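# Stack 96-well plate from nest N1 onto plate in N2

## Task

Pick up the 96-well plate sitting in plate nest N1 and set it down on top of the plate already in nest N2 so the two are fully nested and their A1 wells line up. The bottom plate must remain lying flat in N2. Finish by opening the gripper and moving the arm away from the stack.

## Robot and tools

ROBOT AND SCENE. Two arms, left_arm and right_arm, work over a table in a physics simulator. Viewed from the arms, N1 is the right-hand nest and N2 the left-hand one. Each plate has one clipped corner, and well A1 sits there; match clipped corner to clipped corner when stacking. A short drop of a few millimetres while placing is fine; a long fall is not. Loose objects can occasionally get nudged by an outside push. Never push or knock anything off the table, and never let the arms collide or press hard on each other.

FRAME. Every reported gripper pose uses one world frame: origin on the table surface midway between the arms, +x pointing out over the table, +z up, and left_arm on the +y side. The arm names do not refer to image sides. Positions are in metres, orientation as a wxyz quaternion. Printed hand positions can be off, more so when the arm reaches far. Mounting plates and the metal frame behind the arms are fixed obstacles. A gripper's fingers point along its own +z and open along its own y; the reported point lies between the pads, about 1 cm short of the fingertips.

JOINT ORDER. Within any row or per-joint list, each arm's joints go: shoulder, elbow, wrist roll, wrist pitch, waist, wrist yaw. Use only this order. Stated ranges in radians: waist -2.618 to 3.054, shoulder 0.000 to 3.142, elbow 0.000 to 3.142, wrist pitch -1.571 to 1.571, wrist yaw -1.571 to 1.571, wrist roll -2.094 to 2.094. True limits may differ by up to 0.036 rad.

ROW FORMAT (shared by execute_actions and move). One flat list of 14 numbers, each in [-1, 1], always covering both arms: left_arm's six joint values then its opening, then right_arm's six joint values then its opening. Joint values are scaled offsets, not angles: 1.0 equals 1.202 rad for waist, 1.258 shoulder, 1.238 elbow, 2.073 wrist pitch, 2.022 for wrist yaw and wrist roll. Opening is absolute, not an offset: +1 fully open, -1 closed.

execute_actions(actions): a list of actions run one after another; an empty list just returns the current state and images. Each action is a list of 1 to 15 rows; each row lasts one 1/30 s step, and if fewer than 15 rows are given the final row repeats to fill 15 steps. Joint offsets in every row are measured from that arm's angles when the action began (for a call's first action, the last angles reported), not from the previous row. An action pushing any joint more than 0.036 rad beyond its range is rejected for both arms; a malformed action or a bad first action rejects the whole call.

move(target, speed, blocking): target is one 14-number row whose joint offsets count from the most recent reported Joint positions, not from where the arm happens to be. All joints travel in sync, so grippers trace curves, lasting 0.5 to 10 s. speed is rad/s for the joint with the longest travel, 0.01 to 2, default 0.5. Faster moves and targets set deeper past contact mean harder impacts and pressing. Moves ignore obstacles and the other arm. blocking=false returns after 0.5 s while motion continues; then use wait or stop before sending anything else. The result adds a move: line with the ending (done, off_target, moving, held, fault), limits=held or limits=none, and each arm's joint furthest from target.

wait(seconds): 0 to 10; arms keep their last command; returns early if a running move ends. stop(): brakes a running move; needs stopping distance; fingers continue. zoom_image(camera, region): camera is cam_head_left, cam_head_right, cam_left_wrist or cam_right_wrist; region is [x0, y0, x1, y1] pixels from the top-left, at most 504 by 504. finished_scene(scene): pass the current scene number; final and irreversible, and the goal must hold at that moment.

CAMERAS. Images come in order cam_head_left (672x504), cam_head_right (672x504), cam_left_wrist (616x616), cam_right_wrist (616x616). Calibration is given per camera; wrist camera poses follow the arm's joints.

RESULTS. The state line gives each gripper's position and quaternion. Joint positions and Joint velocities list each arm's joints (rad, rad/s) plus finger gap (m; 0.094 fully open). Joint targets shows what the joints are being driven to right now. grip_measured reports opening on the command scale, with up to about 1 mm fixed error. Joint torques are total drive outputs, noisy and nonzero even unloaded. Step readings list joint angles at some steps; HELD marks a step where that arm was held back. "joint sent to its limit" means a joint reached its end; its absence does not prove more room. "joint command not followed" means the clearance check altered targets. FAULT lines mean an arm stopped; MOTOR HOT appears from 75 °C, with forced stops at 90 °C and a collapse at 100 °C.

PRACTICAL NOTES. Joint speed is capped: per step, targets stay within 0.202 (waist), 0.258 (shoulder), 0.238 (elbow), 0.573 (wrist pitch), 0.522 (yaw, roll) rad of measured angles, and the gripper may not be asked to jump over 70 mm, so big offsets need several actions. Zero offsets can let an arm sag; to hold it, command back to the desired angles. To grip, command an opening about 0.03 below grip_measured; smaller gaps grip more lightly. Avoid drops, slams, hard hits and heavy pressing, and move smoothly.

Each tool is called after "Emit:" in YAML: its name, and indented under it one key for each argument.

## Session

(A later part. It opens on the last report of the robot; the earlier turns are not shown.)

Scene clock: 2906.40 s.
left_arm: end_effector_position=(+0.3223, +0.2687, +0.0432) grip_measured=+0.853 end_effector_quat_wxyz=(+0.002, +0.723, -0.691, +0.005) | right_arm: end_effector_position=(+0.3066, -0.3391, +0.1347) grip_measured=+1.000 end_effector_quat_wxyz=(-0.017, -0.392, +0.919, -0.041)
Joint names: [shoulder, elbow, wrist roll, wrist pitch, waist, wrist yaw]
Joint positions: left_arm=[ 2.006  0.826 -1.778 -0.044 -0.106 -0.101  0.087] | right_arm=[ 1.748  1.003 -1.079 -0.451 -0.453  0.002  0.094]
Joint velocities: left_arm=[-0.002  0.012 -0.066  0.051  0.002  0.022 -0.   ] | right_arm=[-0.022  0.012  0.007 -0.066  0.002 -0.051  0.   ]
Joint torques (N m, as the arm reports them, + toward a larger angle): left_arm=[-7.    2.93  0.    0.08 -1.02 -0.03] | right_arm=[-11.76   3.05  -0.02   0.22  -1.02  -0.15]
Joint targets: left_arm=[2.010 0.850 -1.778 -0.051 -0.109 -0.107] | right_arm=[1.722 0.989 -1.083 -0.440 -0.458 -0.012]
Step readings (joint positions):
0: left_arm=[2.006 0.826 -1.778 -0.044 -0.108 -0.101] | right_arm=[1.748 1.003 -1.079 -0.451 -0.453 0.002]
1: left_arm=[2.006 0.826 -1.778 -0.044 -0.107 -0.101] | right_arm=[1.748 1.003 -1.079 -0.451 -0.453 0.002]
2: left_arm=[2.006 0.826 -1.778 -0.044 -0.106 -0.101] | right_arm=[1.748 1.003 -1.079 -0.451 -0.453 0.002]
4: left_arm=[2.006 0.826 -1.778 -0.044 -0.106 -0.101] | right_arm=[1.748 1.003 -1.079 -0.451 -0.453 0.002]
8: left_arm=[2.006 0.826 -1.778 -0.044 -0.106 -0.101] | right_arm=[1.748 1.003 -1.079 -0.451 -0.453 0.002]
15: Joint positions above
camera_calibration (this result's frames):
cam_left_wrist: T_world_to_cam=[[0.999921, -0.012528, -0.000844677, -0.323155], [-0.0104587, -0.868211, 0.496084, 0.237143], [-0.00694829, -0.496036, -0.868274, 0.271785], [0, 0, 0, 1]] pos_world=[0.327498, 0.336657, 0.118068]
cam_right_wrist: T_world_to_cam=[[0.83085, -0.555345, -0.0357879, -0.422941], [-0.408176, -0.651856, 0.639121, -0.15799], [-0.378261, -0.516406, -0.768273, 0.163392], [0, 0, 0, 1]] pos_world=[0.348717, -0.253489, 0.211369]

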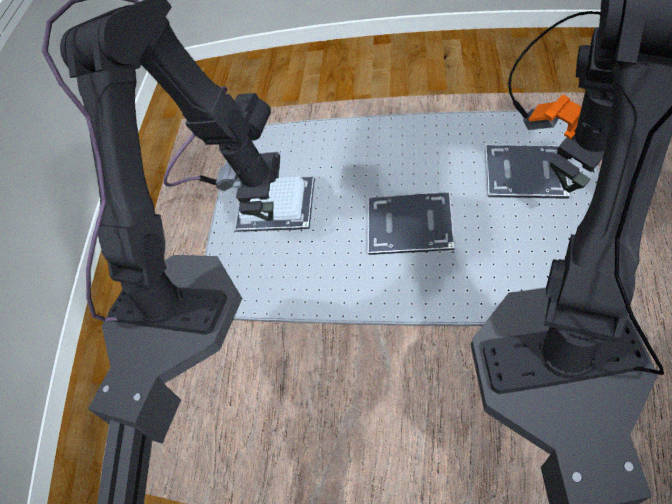

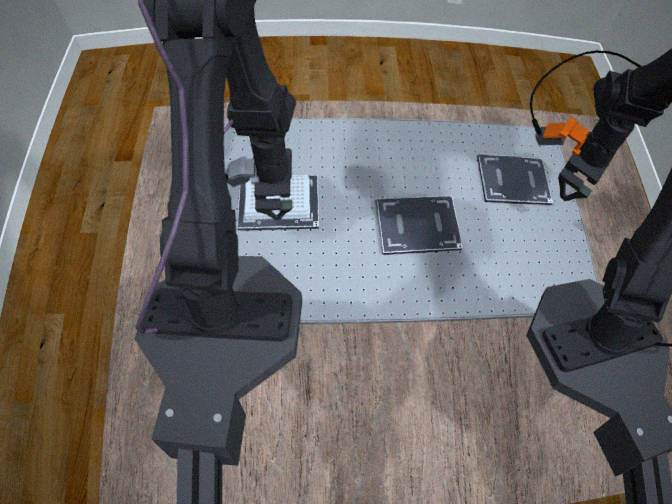

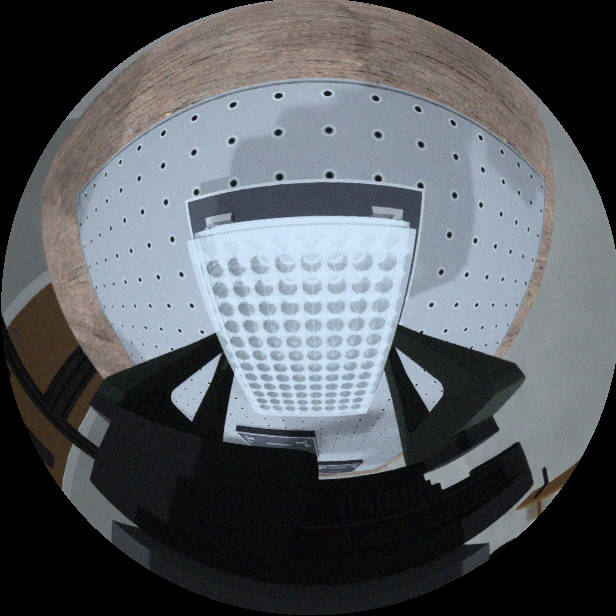

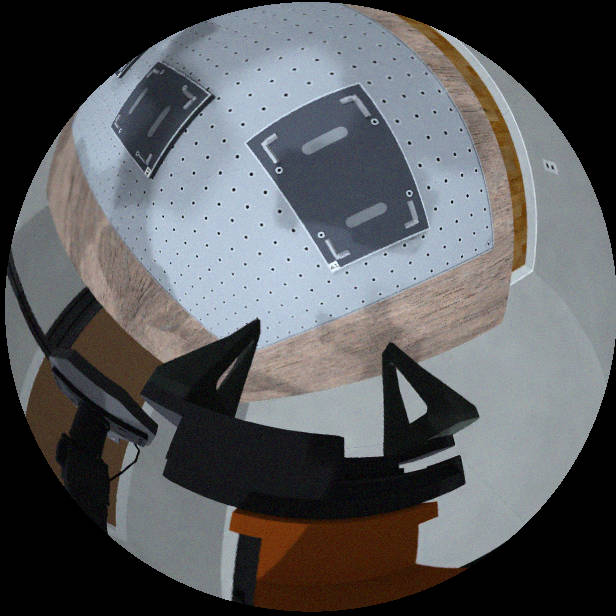

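Emit:
move:
  target: [-0.0715,0.0194,0.0,-0.041,-0.001,-0.0025,1.0,-0.0207,-0.0113,-0.002,0.0053,-0.004,-0.007,1]
  speed: 0.05

Emit:
zoom_image:
  camera: "cam_left_wrist"
  region: [200, 210, 240, 240]

Emit:
zoom_image:
  camera: "cam_left_wrist"
  region: [360, 200, 400, 230]

Scene clock: 2918.47 s.
left_arm: end_effector_position=(+0.3251, +0.2701, +0.0604) grip_measured=+1.000 end_effector_quat_wxyz=(+0.003, +0.723, -0.691, +0.004) | right_arm: end_effector_position=(+0.3066, -0.3391, +0.1347) grip_measured=+1.000 end_effector_quat_wxyz=(-0.017, -0.392, +0.919, -0.041)
Joint names: [shoulder, elbow, wrist roll, wrist pitch, waist, wrist yaw]
Joint positions: left_arm=[ 1.939  0.826 -1.778 -0.112 -0.106 -0.101  0.094] | right_arm=[ 1.748  1.003 -1.079 -0.451 -0.453  0.002  0.094]
Joint velocities: left_arm=[ 0.002 -0.017 -0.022  0.066  0.002 -0.051  0.   ] | right_arm=[-0.007 -0.017  0.081  0.007  0.012 -0.066  0.   ]
Joint torques (N m, as the arm reports them, + toward a larger angle): left_arm=[-8.78  3.23  0.    0.   -0.87 -0.03] | right_arm=[-11.74   3.03  -0.02   0.22  -1.02  -0.15]
Joint targets: left_arm=[1.916 0.850 -1.778 -0.129 -0.107 -0.107] | right_arm=[1.722 0.989 -1.083 -0.440 -0.458 -0.012]
move: off_target (left_arm, right_arm); limits=none; left_arm: farthest joint: the elbow, 0.024 radians from its target (0.024 radians at the start); right_arm: farthest joint: the shoulder, 0.026 radians from its target (0.026 radians at the start)
camera_calibration (this result's frames):
cam_left_wrist: T_world_to_cam=[[0.999915, -0.0127378, -0.0027193, -0.325744], [-0.00971348, -0.868361, 0.495838, 0.229751], [-0.00867721, -0.495769, -0.868411, 0.287934], [0, 0, 0, 1]] pos_world=[0.330447, 0.338106, 0.135241]
cam_right_wrist: T_world_to_cam=[[0.83085, -0.555345, -0.0357879, -0.422941], [-0.408176, -0.651856, 0.639121, -0.15799], [-0.378261, -0.516406, -0.768273, 0.163392], [0, 0, 0, 1]] pos_world=[0.348717, -0.253489, 0.211369]

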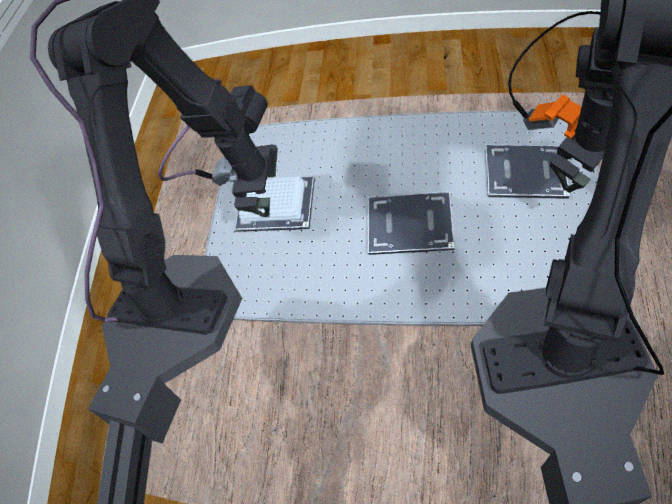

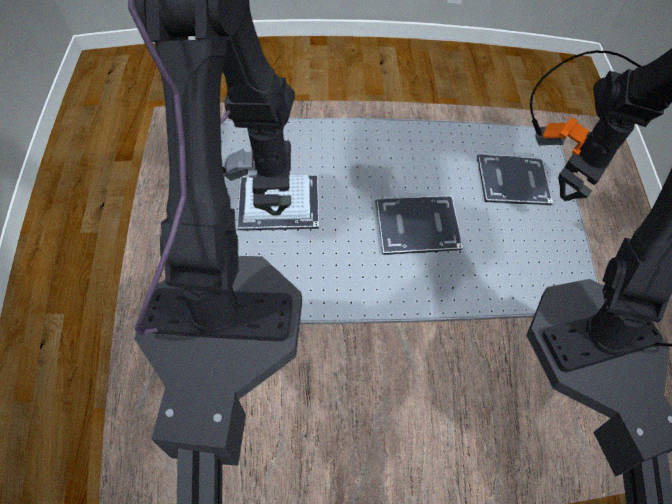

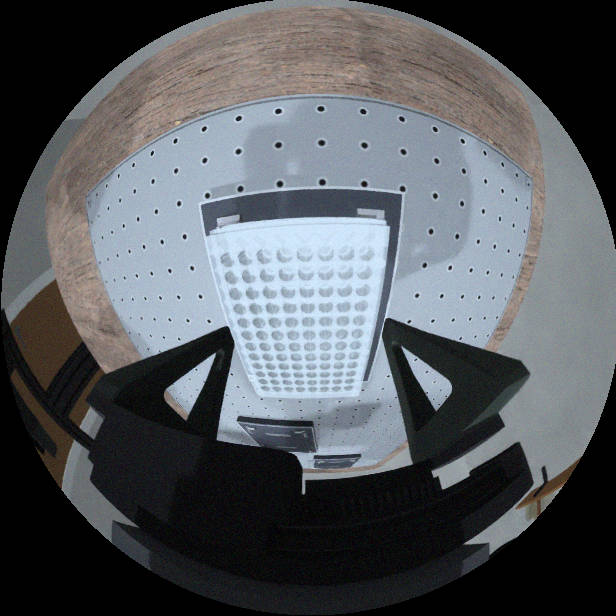

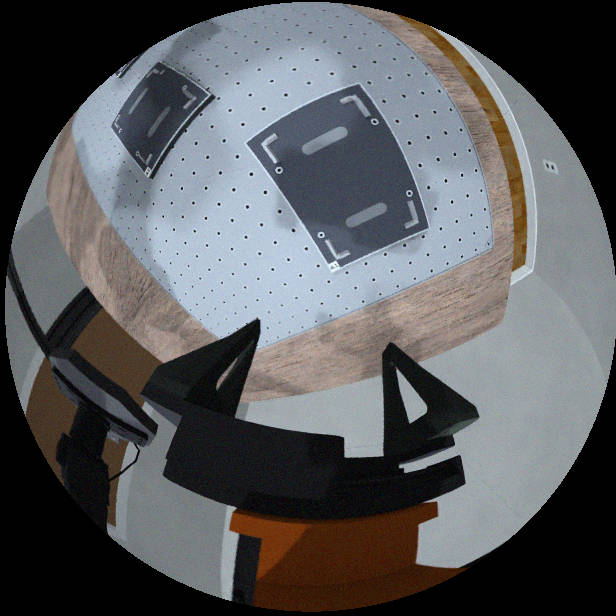

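Region (200, 210, 240, 240) of cam_left_wrist's 616x616 image, scaled by 12.600, with more detail than that image has; it fills the top 378 rows of this view, and the rest is white.

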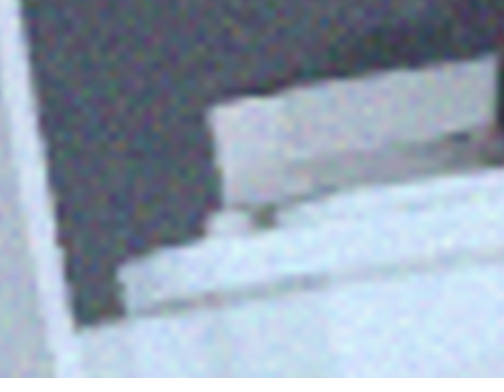

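Region (360, 200, 400, 230) of cam_left_wrist's 616x616 image, scaled by 12.600, with more detail than that image has; it fills the top 378 rows of this view, and the rest is white.

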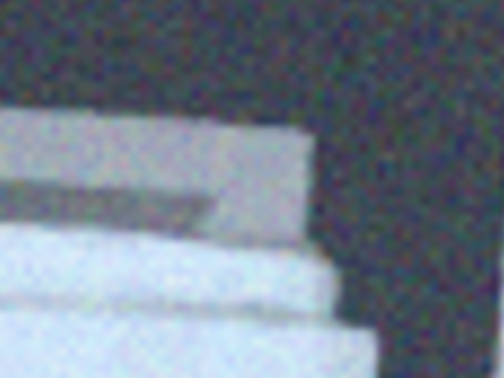

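Emit:
move:
  target: [-0.0215,0.0194,0.0,-0.0152,-0.001,-0.0025,1.0,-0.0207,-0.0113,-0.002,0.0053,-0.004,-0.007,1]
  speed: 0.03

Scene clock: 2928.00 s.
left_arm: end_effector_position=(+0.3213, +0.2707, +0.0604) grip_measured=+1.000 end_effector_quat_wxyz=(+0.007, +0.723, -0.691, -0.002) | right_arm: end_effector_position=(+0.3066, -0.3391, +0.1347) grip_measured=+1.000 end_effector_quat_wxyz=(-0.017, -0.392, +0.919, -0.041)
Joint names: [shoulder, elbow, wrist roll, wrist pitch, waist, wrist yaw]
Joint positions: left_arm=[ 1.939  0.826 -1.778 -0.128 -0.106 -0.101  0.094] | right_arm=[ 1.748  1.003 -1.079 -0.451 -0.453  0.002  0.094]
Joint velocities: left_arm=[-0.012  0.007 -0.007  0.066  0.012 -0.007  0.   ] | right_arm=[-0.007 -0.002  0.066 -0.081  0.007  0.081  0.   ]
Joint torques (N m, as the arm reports them, + toward a larger angle): left_arm=[-9.05  3.21  0.    0.   -0.87 -0.03] | right_arm=[-11.75   3.06  -0.02   0.22  -1.02  -0.14]
Joint targets: left_arm=[1.912 0.850 -1.778 -0.144 -0.107 -0.107] | right_arm=[1.722 0.989 -1.083 -0.440 -0.458 -0.012]
move: off_target (left_arm, right_arm); limits=none; left_arm: farthest joint: the shoulder, 0.027 radians from its target (0.027 radians at the start); right_arm: farthest joint: the shoulder, 0.026 radians from its target (0.026 radians at the start)
camera_calibration (this result's frames):
cam_left_wrist: T_world_to_cam=[[0.999739, -0.0143955, -0.0177175, -0.320595], [-0.00376957, -0.86956, 0.493813, 0.228774], [-0.0225151, -0.493617, -0.869388, 0.292143], [0, 0, 0, 1]] pos_world=[0.327952, 0.338524, 0.135334]
cam_right_wrist: T_world_to_cam=[[0.83085, -0.555345, -0.0357879, -0.422941], [-0.408176, -0.651856, 0.639121, -0.15799], [-0.378261, -0.516406, -0.768273, 0.163392], [0, 0, 0, 1]] pos_world=[0.348717, -0.253489, 0.211369]

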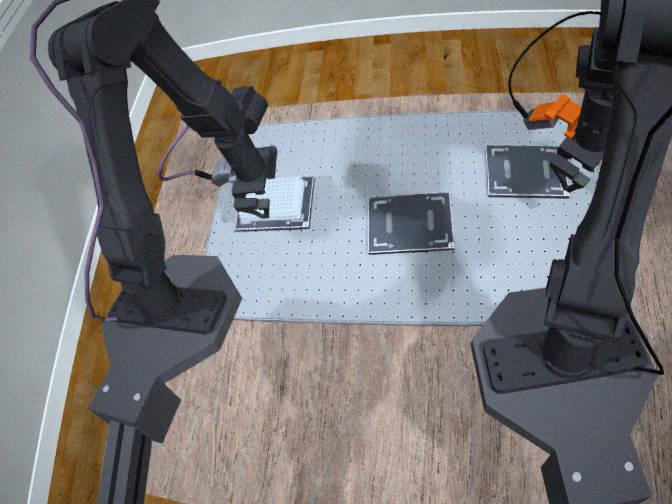

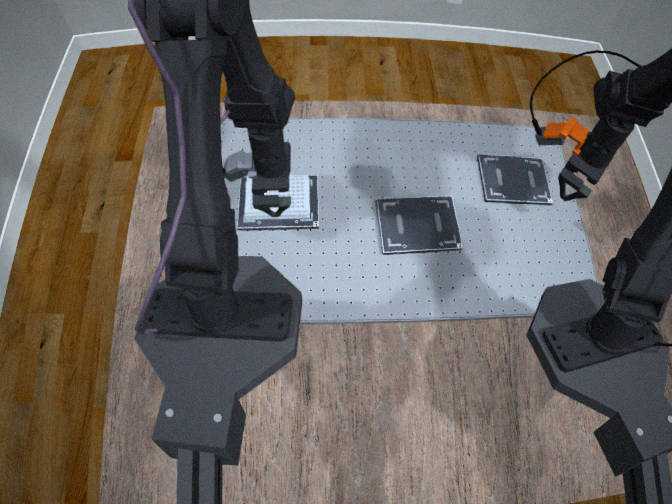

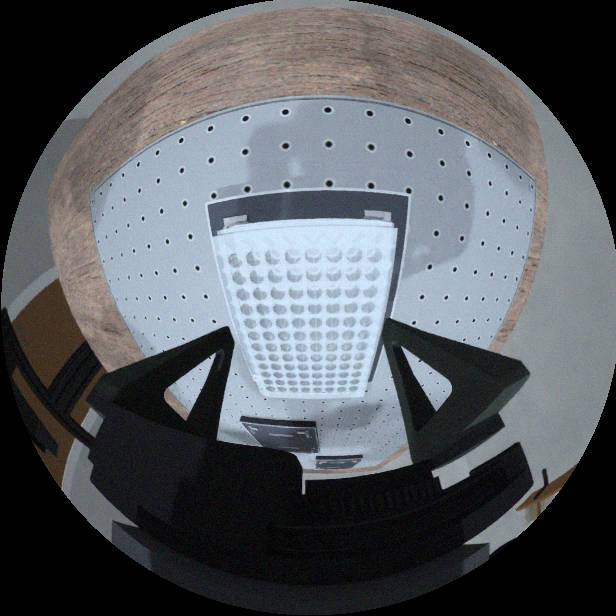

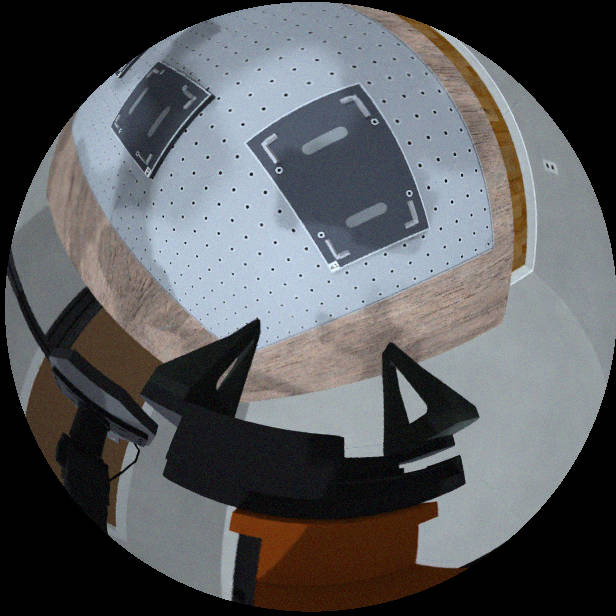

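Emit:
execute_actions:
  actions:
    - [[0.0,0.0194,0.0,0.0045,-0.001,-0.0025,1.0,-0.0207,-0.0113,-0.002,0.0053,-0.004,-0.007,1],[0.0,0.0194,0.0,0.0045,-0.001,-0.0025,1.0,-0.0207,-0.0113,-0.002,0.0053,-0.004,-0.007,1],[0.0,0.0194,0.0,0.0045,-0.001,-0.0025,1.0,-0.0207,-0.0113,-0.002,0.0053,-0.004,-0.007,1],[0.0,0.0194,0.0,0.0045,-0.001,-0.0025,1.0,-0.0207,-0.0113,-0.002,0.0053,-0.004,-0.007,1],[0.0,0.0194,0.0,0.0045,-0.001,-0.0025,1.0,-0.0207,-0.0113,-0.002,0.0053,-0.004,-0.007,1],[0.0,0.0194,0.0,0.0045,-0.001,-0.0025,1.0,-0.0207,-0.0113,-0.002,0.0053,-0.004,-0.007,1],[0.0,0.0194,0.0,-0.0037,-0.001,-0.0025,1.0,-0.0207,-0.0113,-0.002,0.0053,-0.004,-0.007,1]]
    - [[0.0,0.0194,0.0,-0.0037,-0.001,-0.0025,0.82,-0.0207,-0.0113,-0.002,0.0053,-0.004,-0.007,1]]
    - [[0.0175,0.0194,0.0,0.001,-0.001,-0.0025,0.82,-0.0207,-0.0113,-0.002,0.0053,-0.004,-0.007,1]]
    - [[0.0175,0.0194,0.0,0.001,-0.001,-0.0025,0.82,-0.0207,-0.0113,-0.002,0.0053,-0.004,-0.007,1]]

Scene clock: 2939.00 s.
left_arm: end_effector_position=(+0.3221, +0.2705, +0.0591) grip_measured=+0.823 end_effector_quat_wxyz=(+0.006, +0.723, -0.691, -0.001) | right_arm: end_effector_position=(+0.3066, -0.3391, +0.1347) grip_measured=+1.000 end_effector_quat_wxyz=(-0.017, -0.392, +0.919, -0.041)
Joint names: [shoulder, elbow, wrist roll, wrist pitch, waist, wrist yaw]
Joint positions: left_arm=[ 1.944  0.826 -1.778 -0.119 -0.106 -0.101  0.086] | right_arm=[ 1.748  1.003 -1.079 -0.451 -0.453  0.002  0.094]
Joint velocities: left_arm=[-0.012 -0.022  0.022 -0.037  0.012  0.022 -0.001] | right_arm=[ 0.007  0.007  0.007 -0.037 -0.012  0.022  0.   ]
Joint torques (N m, as the arm reports them, + toward a larger angle): left_arm=[-5.65  3.2   0.    0.15 -0.87 -0.03] | right_arm=[-11.74   3.06  -0.03   0.22  -1.03  -0.14]
Joint targets: left_arm=[1.966 0.850 -1.778 -0.117 -0.107 -0.107] | right_arm=[1.722 0.989 -1.083 -0.440 -0.458 -0.012]
Step readings (joint positions; steps 1 to 15: 1st action; 16 to 30: 2nd action; 31 to 45: 3rd action; 46 to 60: 4th action):
0: left_arm=[1.939 0.826 -1.778 -0.128 -0.106 -0.101] | right_arm=[1.748 1.003 -1.079 -0.451 -0.453 0.002]
1: left_arm=[1.939 0.826 -1.778 -0.128 -0.106 -0.101] | right_arm=[1.748 1.003 -1.079 -0.451 -0.453 0.002]
2: left_arm=[1.939 0.826 -1.778 -0.127 -0.106 -0.101] | right_arm=[1.748 1.003 -1.079 -0.451 -0.453 0.002]
4: left_arm=[1.939 0.826 -1.778 -0.125 -0.106 -0.101] | right_arm=[1.748 1.003 -1.079 -0.451 -0.453 0.002]
8: left_arm=[1.939 0.826 -1.778 -0.124 -0.106 -0.101] | right_arm=[1.748 1.003 -1.079 -0.451 -0.453 0.002]
15: left_arm=[1.939 0.826 -1.778 -0.124 -0.106 -0.101] | right_arm=[1.748 1.003 -1.079 -0.451 -0.453 0.002]
16: left_arm=[1.939 0.826 -1.778 -0.124 -0.106 -0.101] | right_arm=[1.748 1.003 -1.079 -0.451 -0.453 0.002]
17: left_arm=[1.939 0.826 -1.778 -0.124 -0.106 -0.101] | right_arm=[1.748 1.003 -1.079 -0.451 -0.453 0.002]
19: left_arm=[1.939 0.826 -1.778 -0.124 -0.106 -0.101] | right_arm=[1.748 1.003 -1.079 -0.451 -0.453 0.002]
23: left_arm=[1.939 0.826 -1.778 -0.124 -0.106 -0.101] | right_arm=[1.748 1.003 -1.079 -0.451 -0.453 0.002]
30: left_arm=[1.939 0.826 -1.778 -0.124 -0.106 -0.101] | right_arm=[1.748 1.003 -1.079 -0.451 -0.453 0.002]
31: left_arm=[1.941 0.826 -1.778 -0.123 -0.106 -0.101] | right_arm=[1.748 1.003 -1.079 -0.451 -0.453 0.002]
32: left_arm=[1.943 0.826 -1.778 -0.122 -0.106 -0.101] | right_arm=[1.748 1.003 -1.079 -0.451 -0.453 0.002]
34: left_arm=[1.944 0.826 -1.778 -0.119 -0.106 -0.101] | right_arm=[1.748 1.003 -1.079 -0.451 -0.453 0.002]
38: left_arm=[1.944 0.826 -1.778 -0.119 -0.106 -0.101] | right_arm=[1.748 1.003 -1.079 -0.451 -0.453 0.002]
45: left_arm=[1.944 0.826 -1.778 -0.119 -0.106 -0.101] | right_arm=[1.748 1.003 -1.079 -0.451 -0.453 0.002]
46: left_arm=[1.944 0.826 -1.778 -0.119 -0.106 -0.101] | right_arm=[1.748 1.003 -1.079 -0.451 -0.453 0.002]
47: left_arm=[1.944 0.826 -1.778 -0.119 -0.106 -0.101] | right_arm=[1.748 1.003 -1.079 -0.451 -0.453 0.002]
49: left_arm=[1.944 0.826 -1.778 -0.119 -0.106 -0.101] | right_arm=[1.748 1.003 -1.079 -0.451 -0.453 0.002]
53: left_arm=[1.944 0.826 -1.778 -0.119 -0.106 -0.101] | right_arm=[1.748 1.003 -1.079 -0.451 -0.453 0.002]
60: Joint positions above
camera_calibration (this result's frames):
cam_left_wrist: T_world_to_cam=[[0.999805, -0.0139845, -0.0139679, -0.321705], [-0.00525251, -0.86926, 0.494328, 0.22955], [-0.0190546, -0.494158, -0.869163, 0.289925], [0, 0, 0, 1]] pos_world=[0.328372, 0.338309, 0.134026]
cam_right_wrist: T_world_to_cam=[[0.83085, -0.555345, -0.0357879, -0.422941], [-0.408176, -0.651856, 0.639121, -0.15799], [-0.378261, -0.516406, -0.768273, 0.163392], [0, 0, 0, 1]] pos_world=[0.348717, -0.253489, 0.211369]

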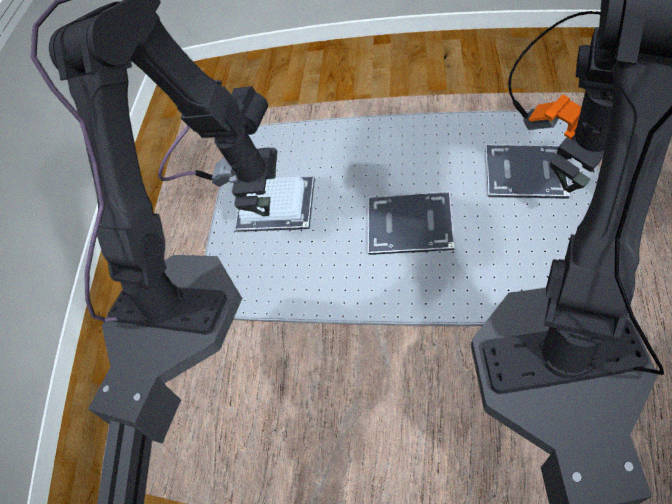

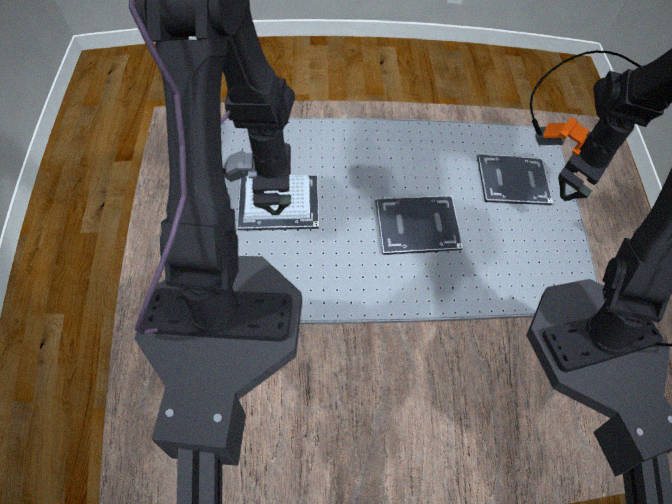

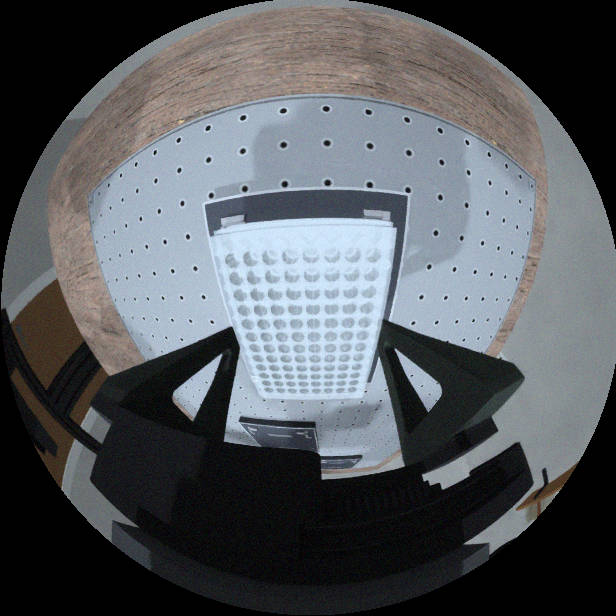

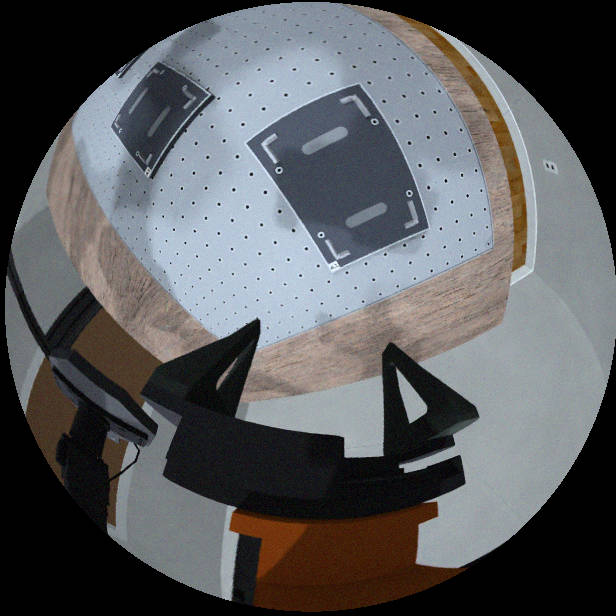

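Emit:
move:
  target: [-0.145,0.0194,0.0,-0.095,-0.001,-0.0025,1.0,-0.0207,-0.0113,-0.002,0.0053,-0.004,-0.007,1]
  speed: 0.12

Scene clock: 2947.07 s.
left_arm: end_effector_position=(+0.3205, +0.2754, +0.1009) grip_measured=+1.000 end_effector_quat_wxyz=(+0.012, +0.722, -0.692, -0.009) | right_arm: end_effector_position=(+0.3066, -0.3390, +0.1347) grip_measured=+1.000 end_effector_quat_wxyz=(-0.017, -0.392, +0.919, -0.041)
Joint names: [shoulder, elbow, wrist roll, wrist pitch, waist, wrist yaw]
Joint positions: left_arm=[ 1.784  0.826 -1.778 -0.299 -0.106 -0.101  0.094] | right_arm=[ 1.748  1.003 -1.079 -0.451 -0.453  0.002  0.094]
Joint velocities: left_arm=[ 0.007  0.002  0.051 -0.081  0.002 -0.095  0.   ] | right_arm=[ 0.017  0.007 -0.007  0.022  0.002 -0.11   0.   ]
Joint torques (N m, as the arm reports them, + toward a larger angle): left_arm=[-8.39  3.86  0.   -0.04 -0.79 -0.03] | right_arm=[-11.72   3.07  -0.03   0.22  -1.04  -0.14]
Joint targets: left_arm=[1.762 0.850 -1.778 -0.316 -0.107 -0.107] | right_arm=[1.722 0.989 -1.083 -0.440 -0.458 -0.012]
move: off_target (left_arm, right_arm); limits=none; left_arm: farthest joint: the elbow, 0.024 radians from its target (0.024 radians at the start); right_arm: farthest joint: the shoulder, 0.026 radians from its target (0.026 radians at the start)
camera_calibration (this result's frames):
cam_left_wrist: T_world_to_cam=[[0.999297, -0.016136, -0.0338402, -0.316712], [0.00258327, -0.870855, 0.491534, 0.211407], [-0.0374013, -0.491276, -0.870201, 0.333848], [0, 0, 0, 1]] pos_world=[0.328429, 0.343006, 0.175883]
cam_right_wrist: T_world_to_cam=[[0.830859, -0.555324, -0.0359067, -0.4229], [-0.408235, -0.652095, 0.63884, -0.157962], [-0.378178, -0.516127, -0.768501, 0.163528], [0, 0, 0, 1]] pos_world=[0.348727, -0.253451, 0.211399]

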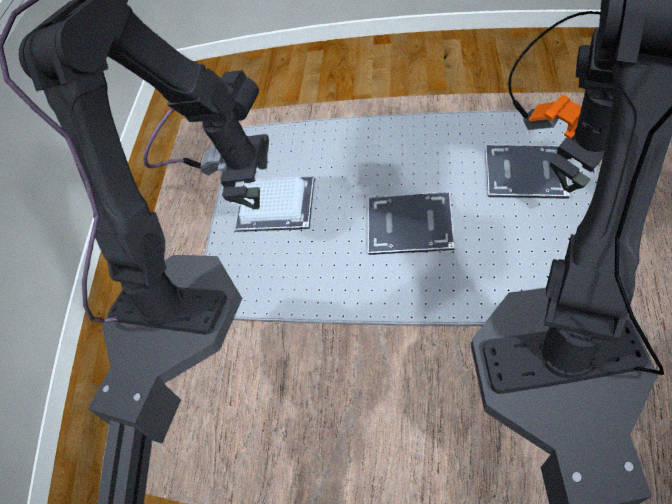

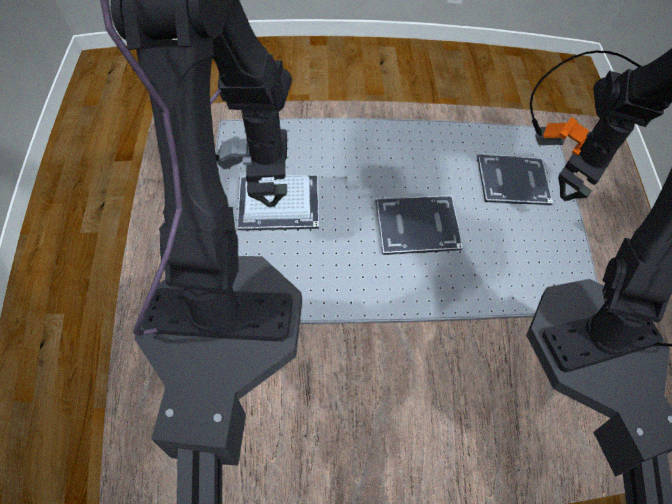

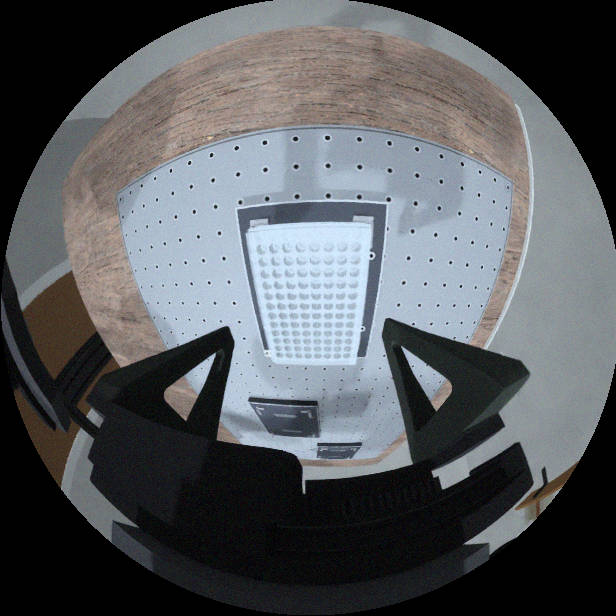

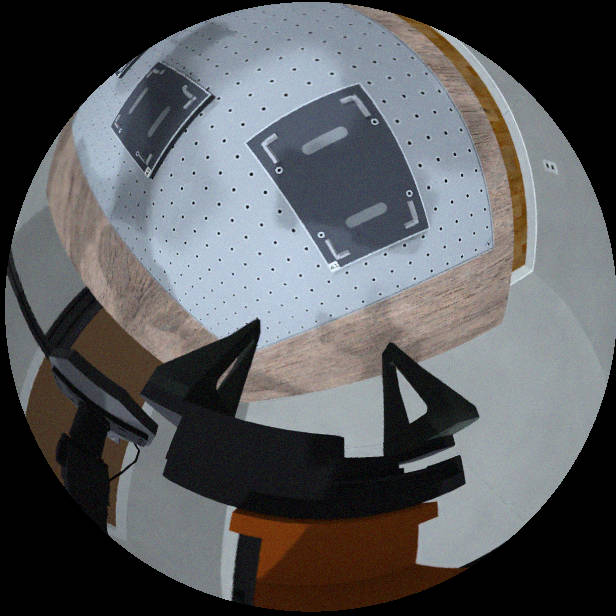

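The gripper is open and about 40 mm above the stack, and the plate appears to be seated, so I'm ending scene 2.

Emit:
finished_scene:
  scene: 2

The scene is finished: the task was done.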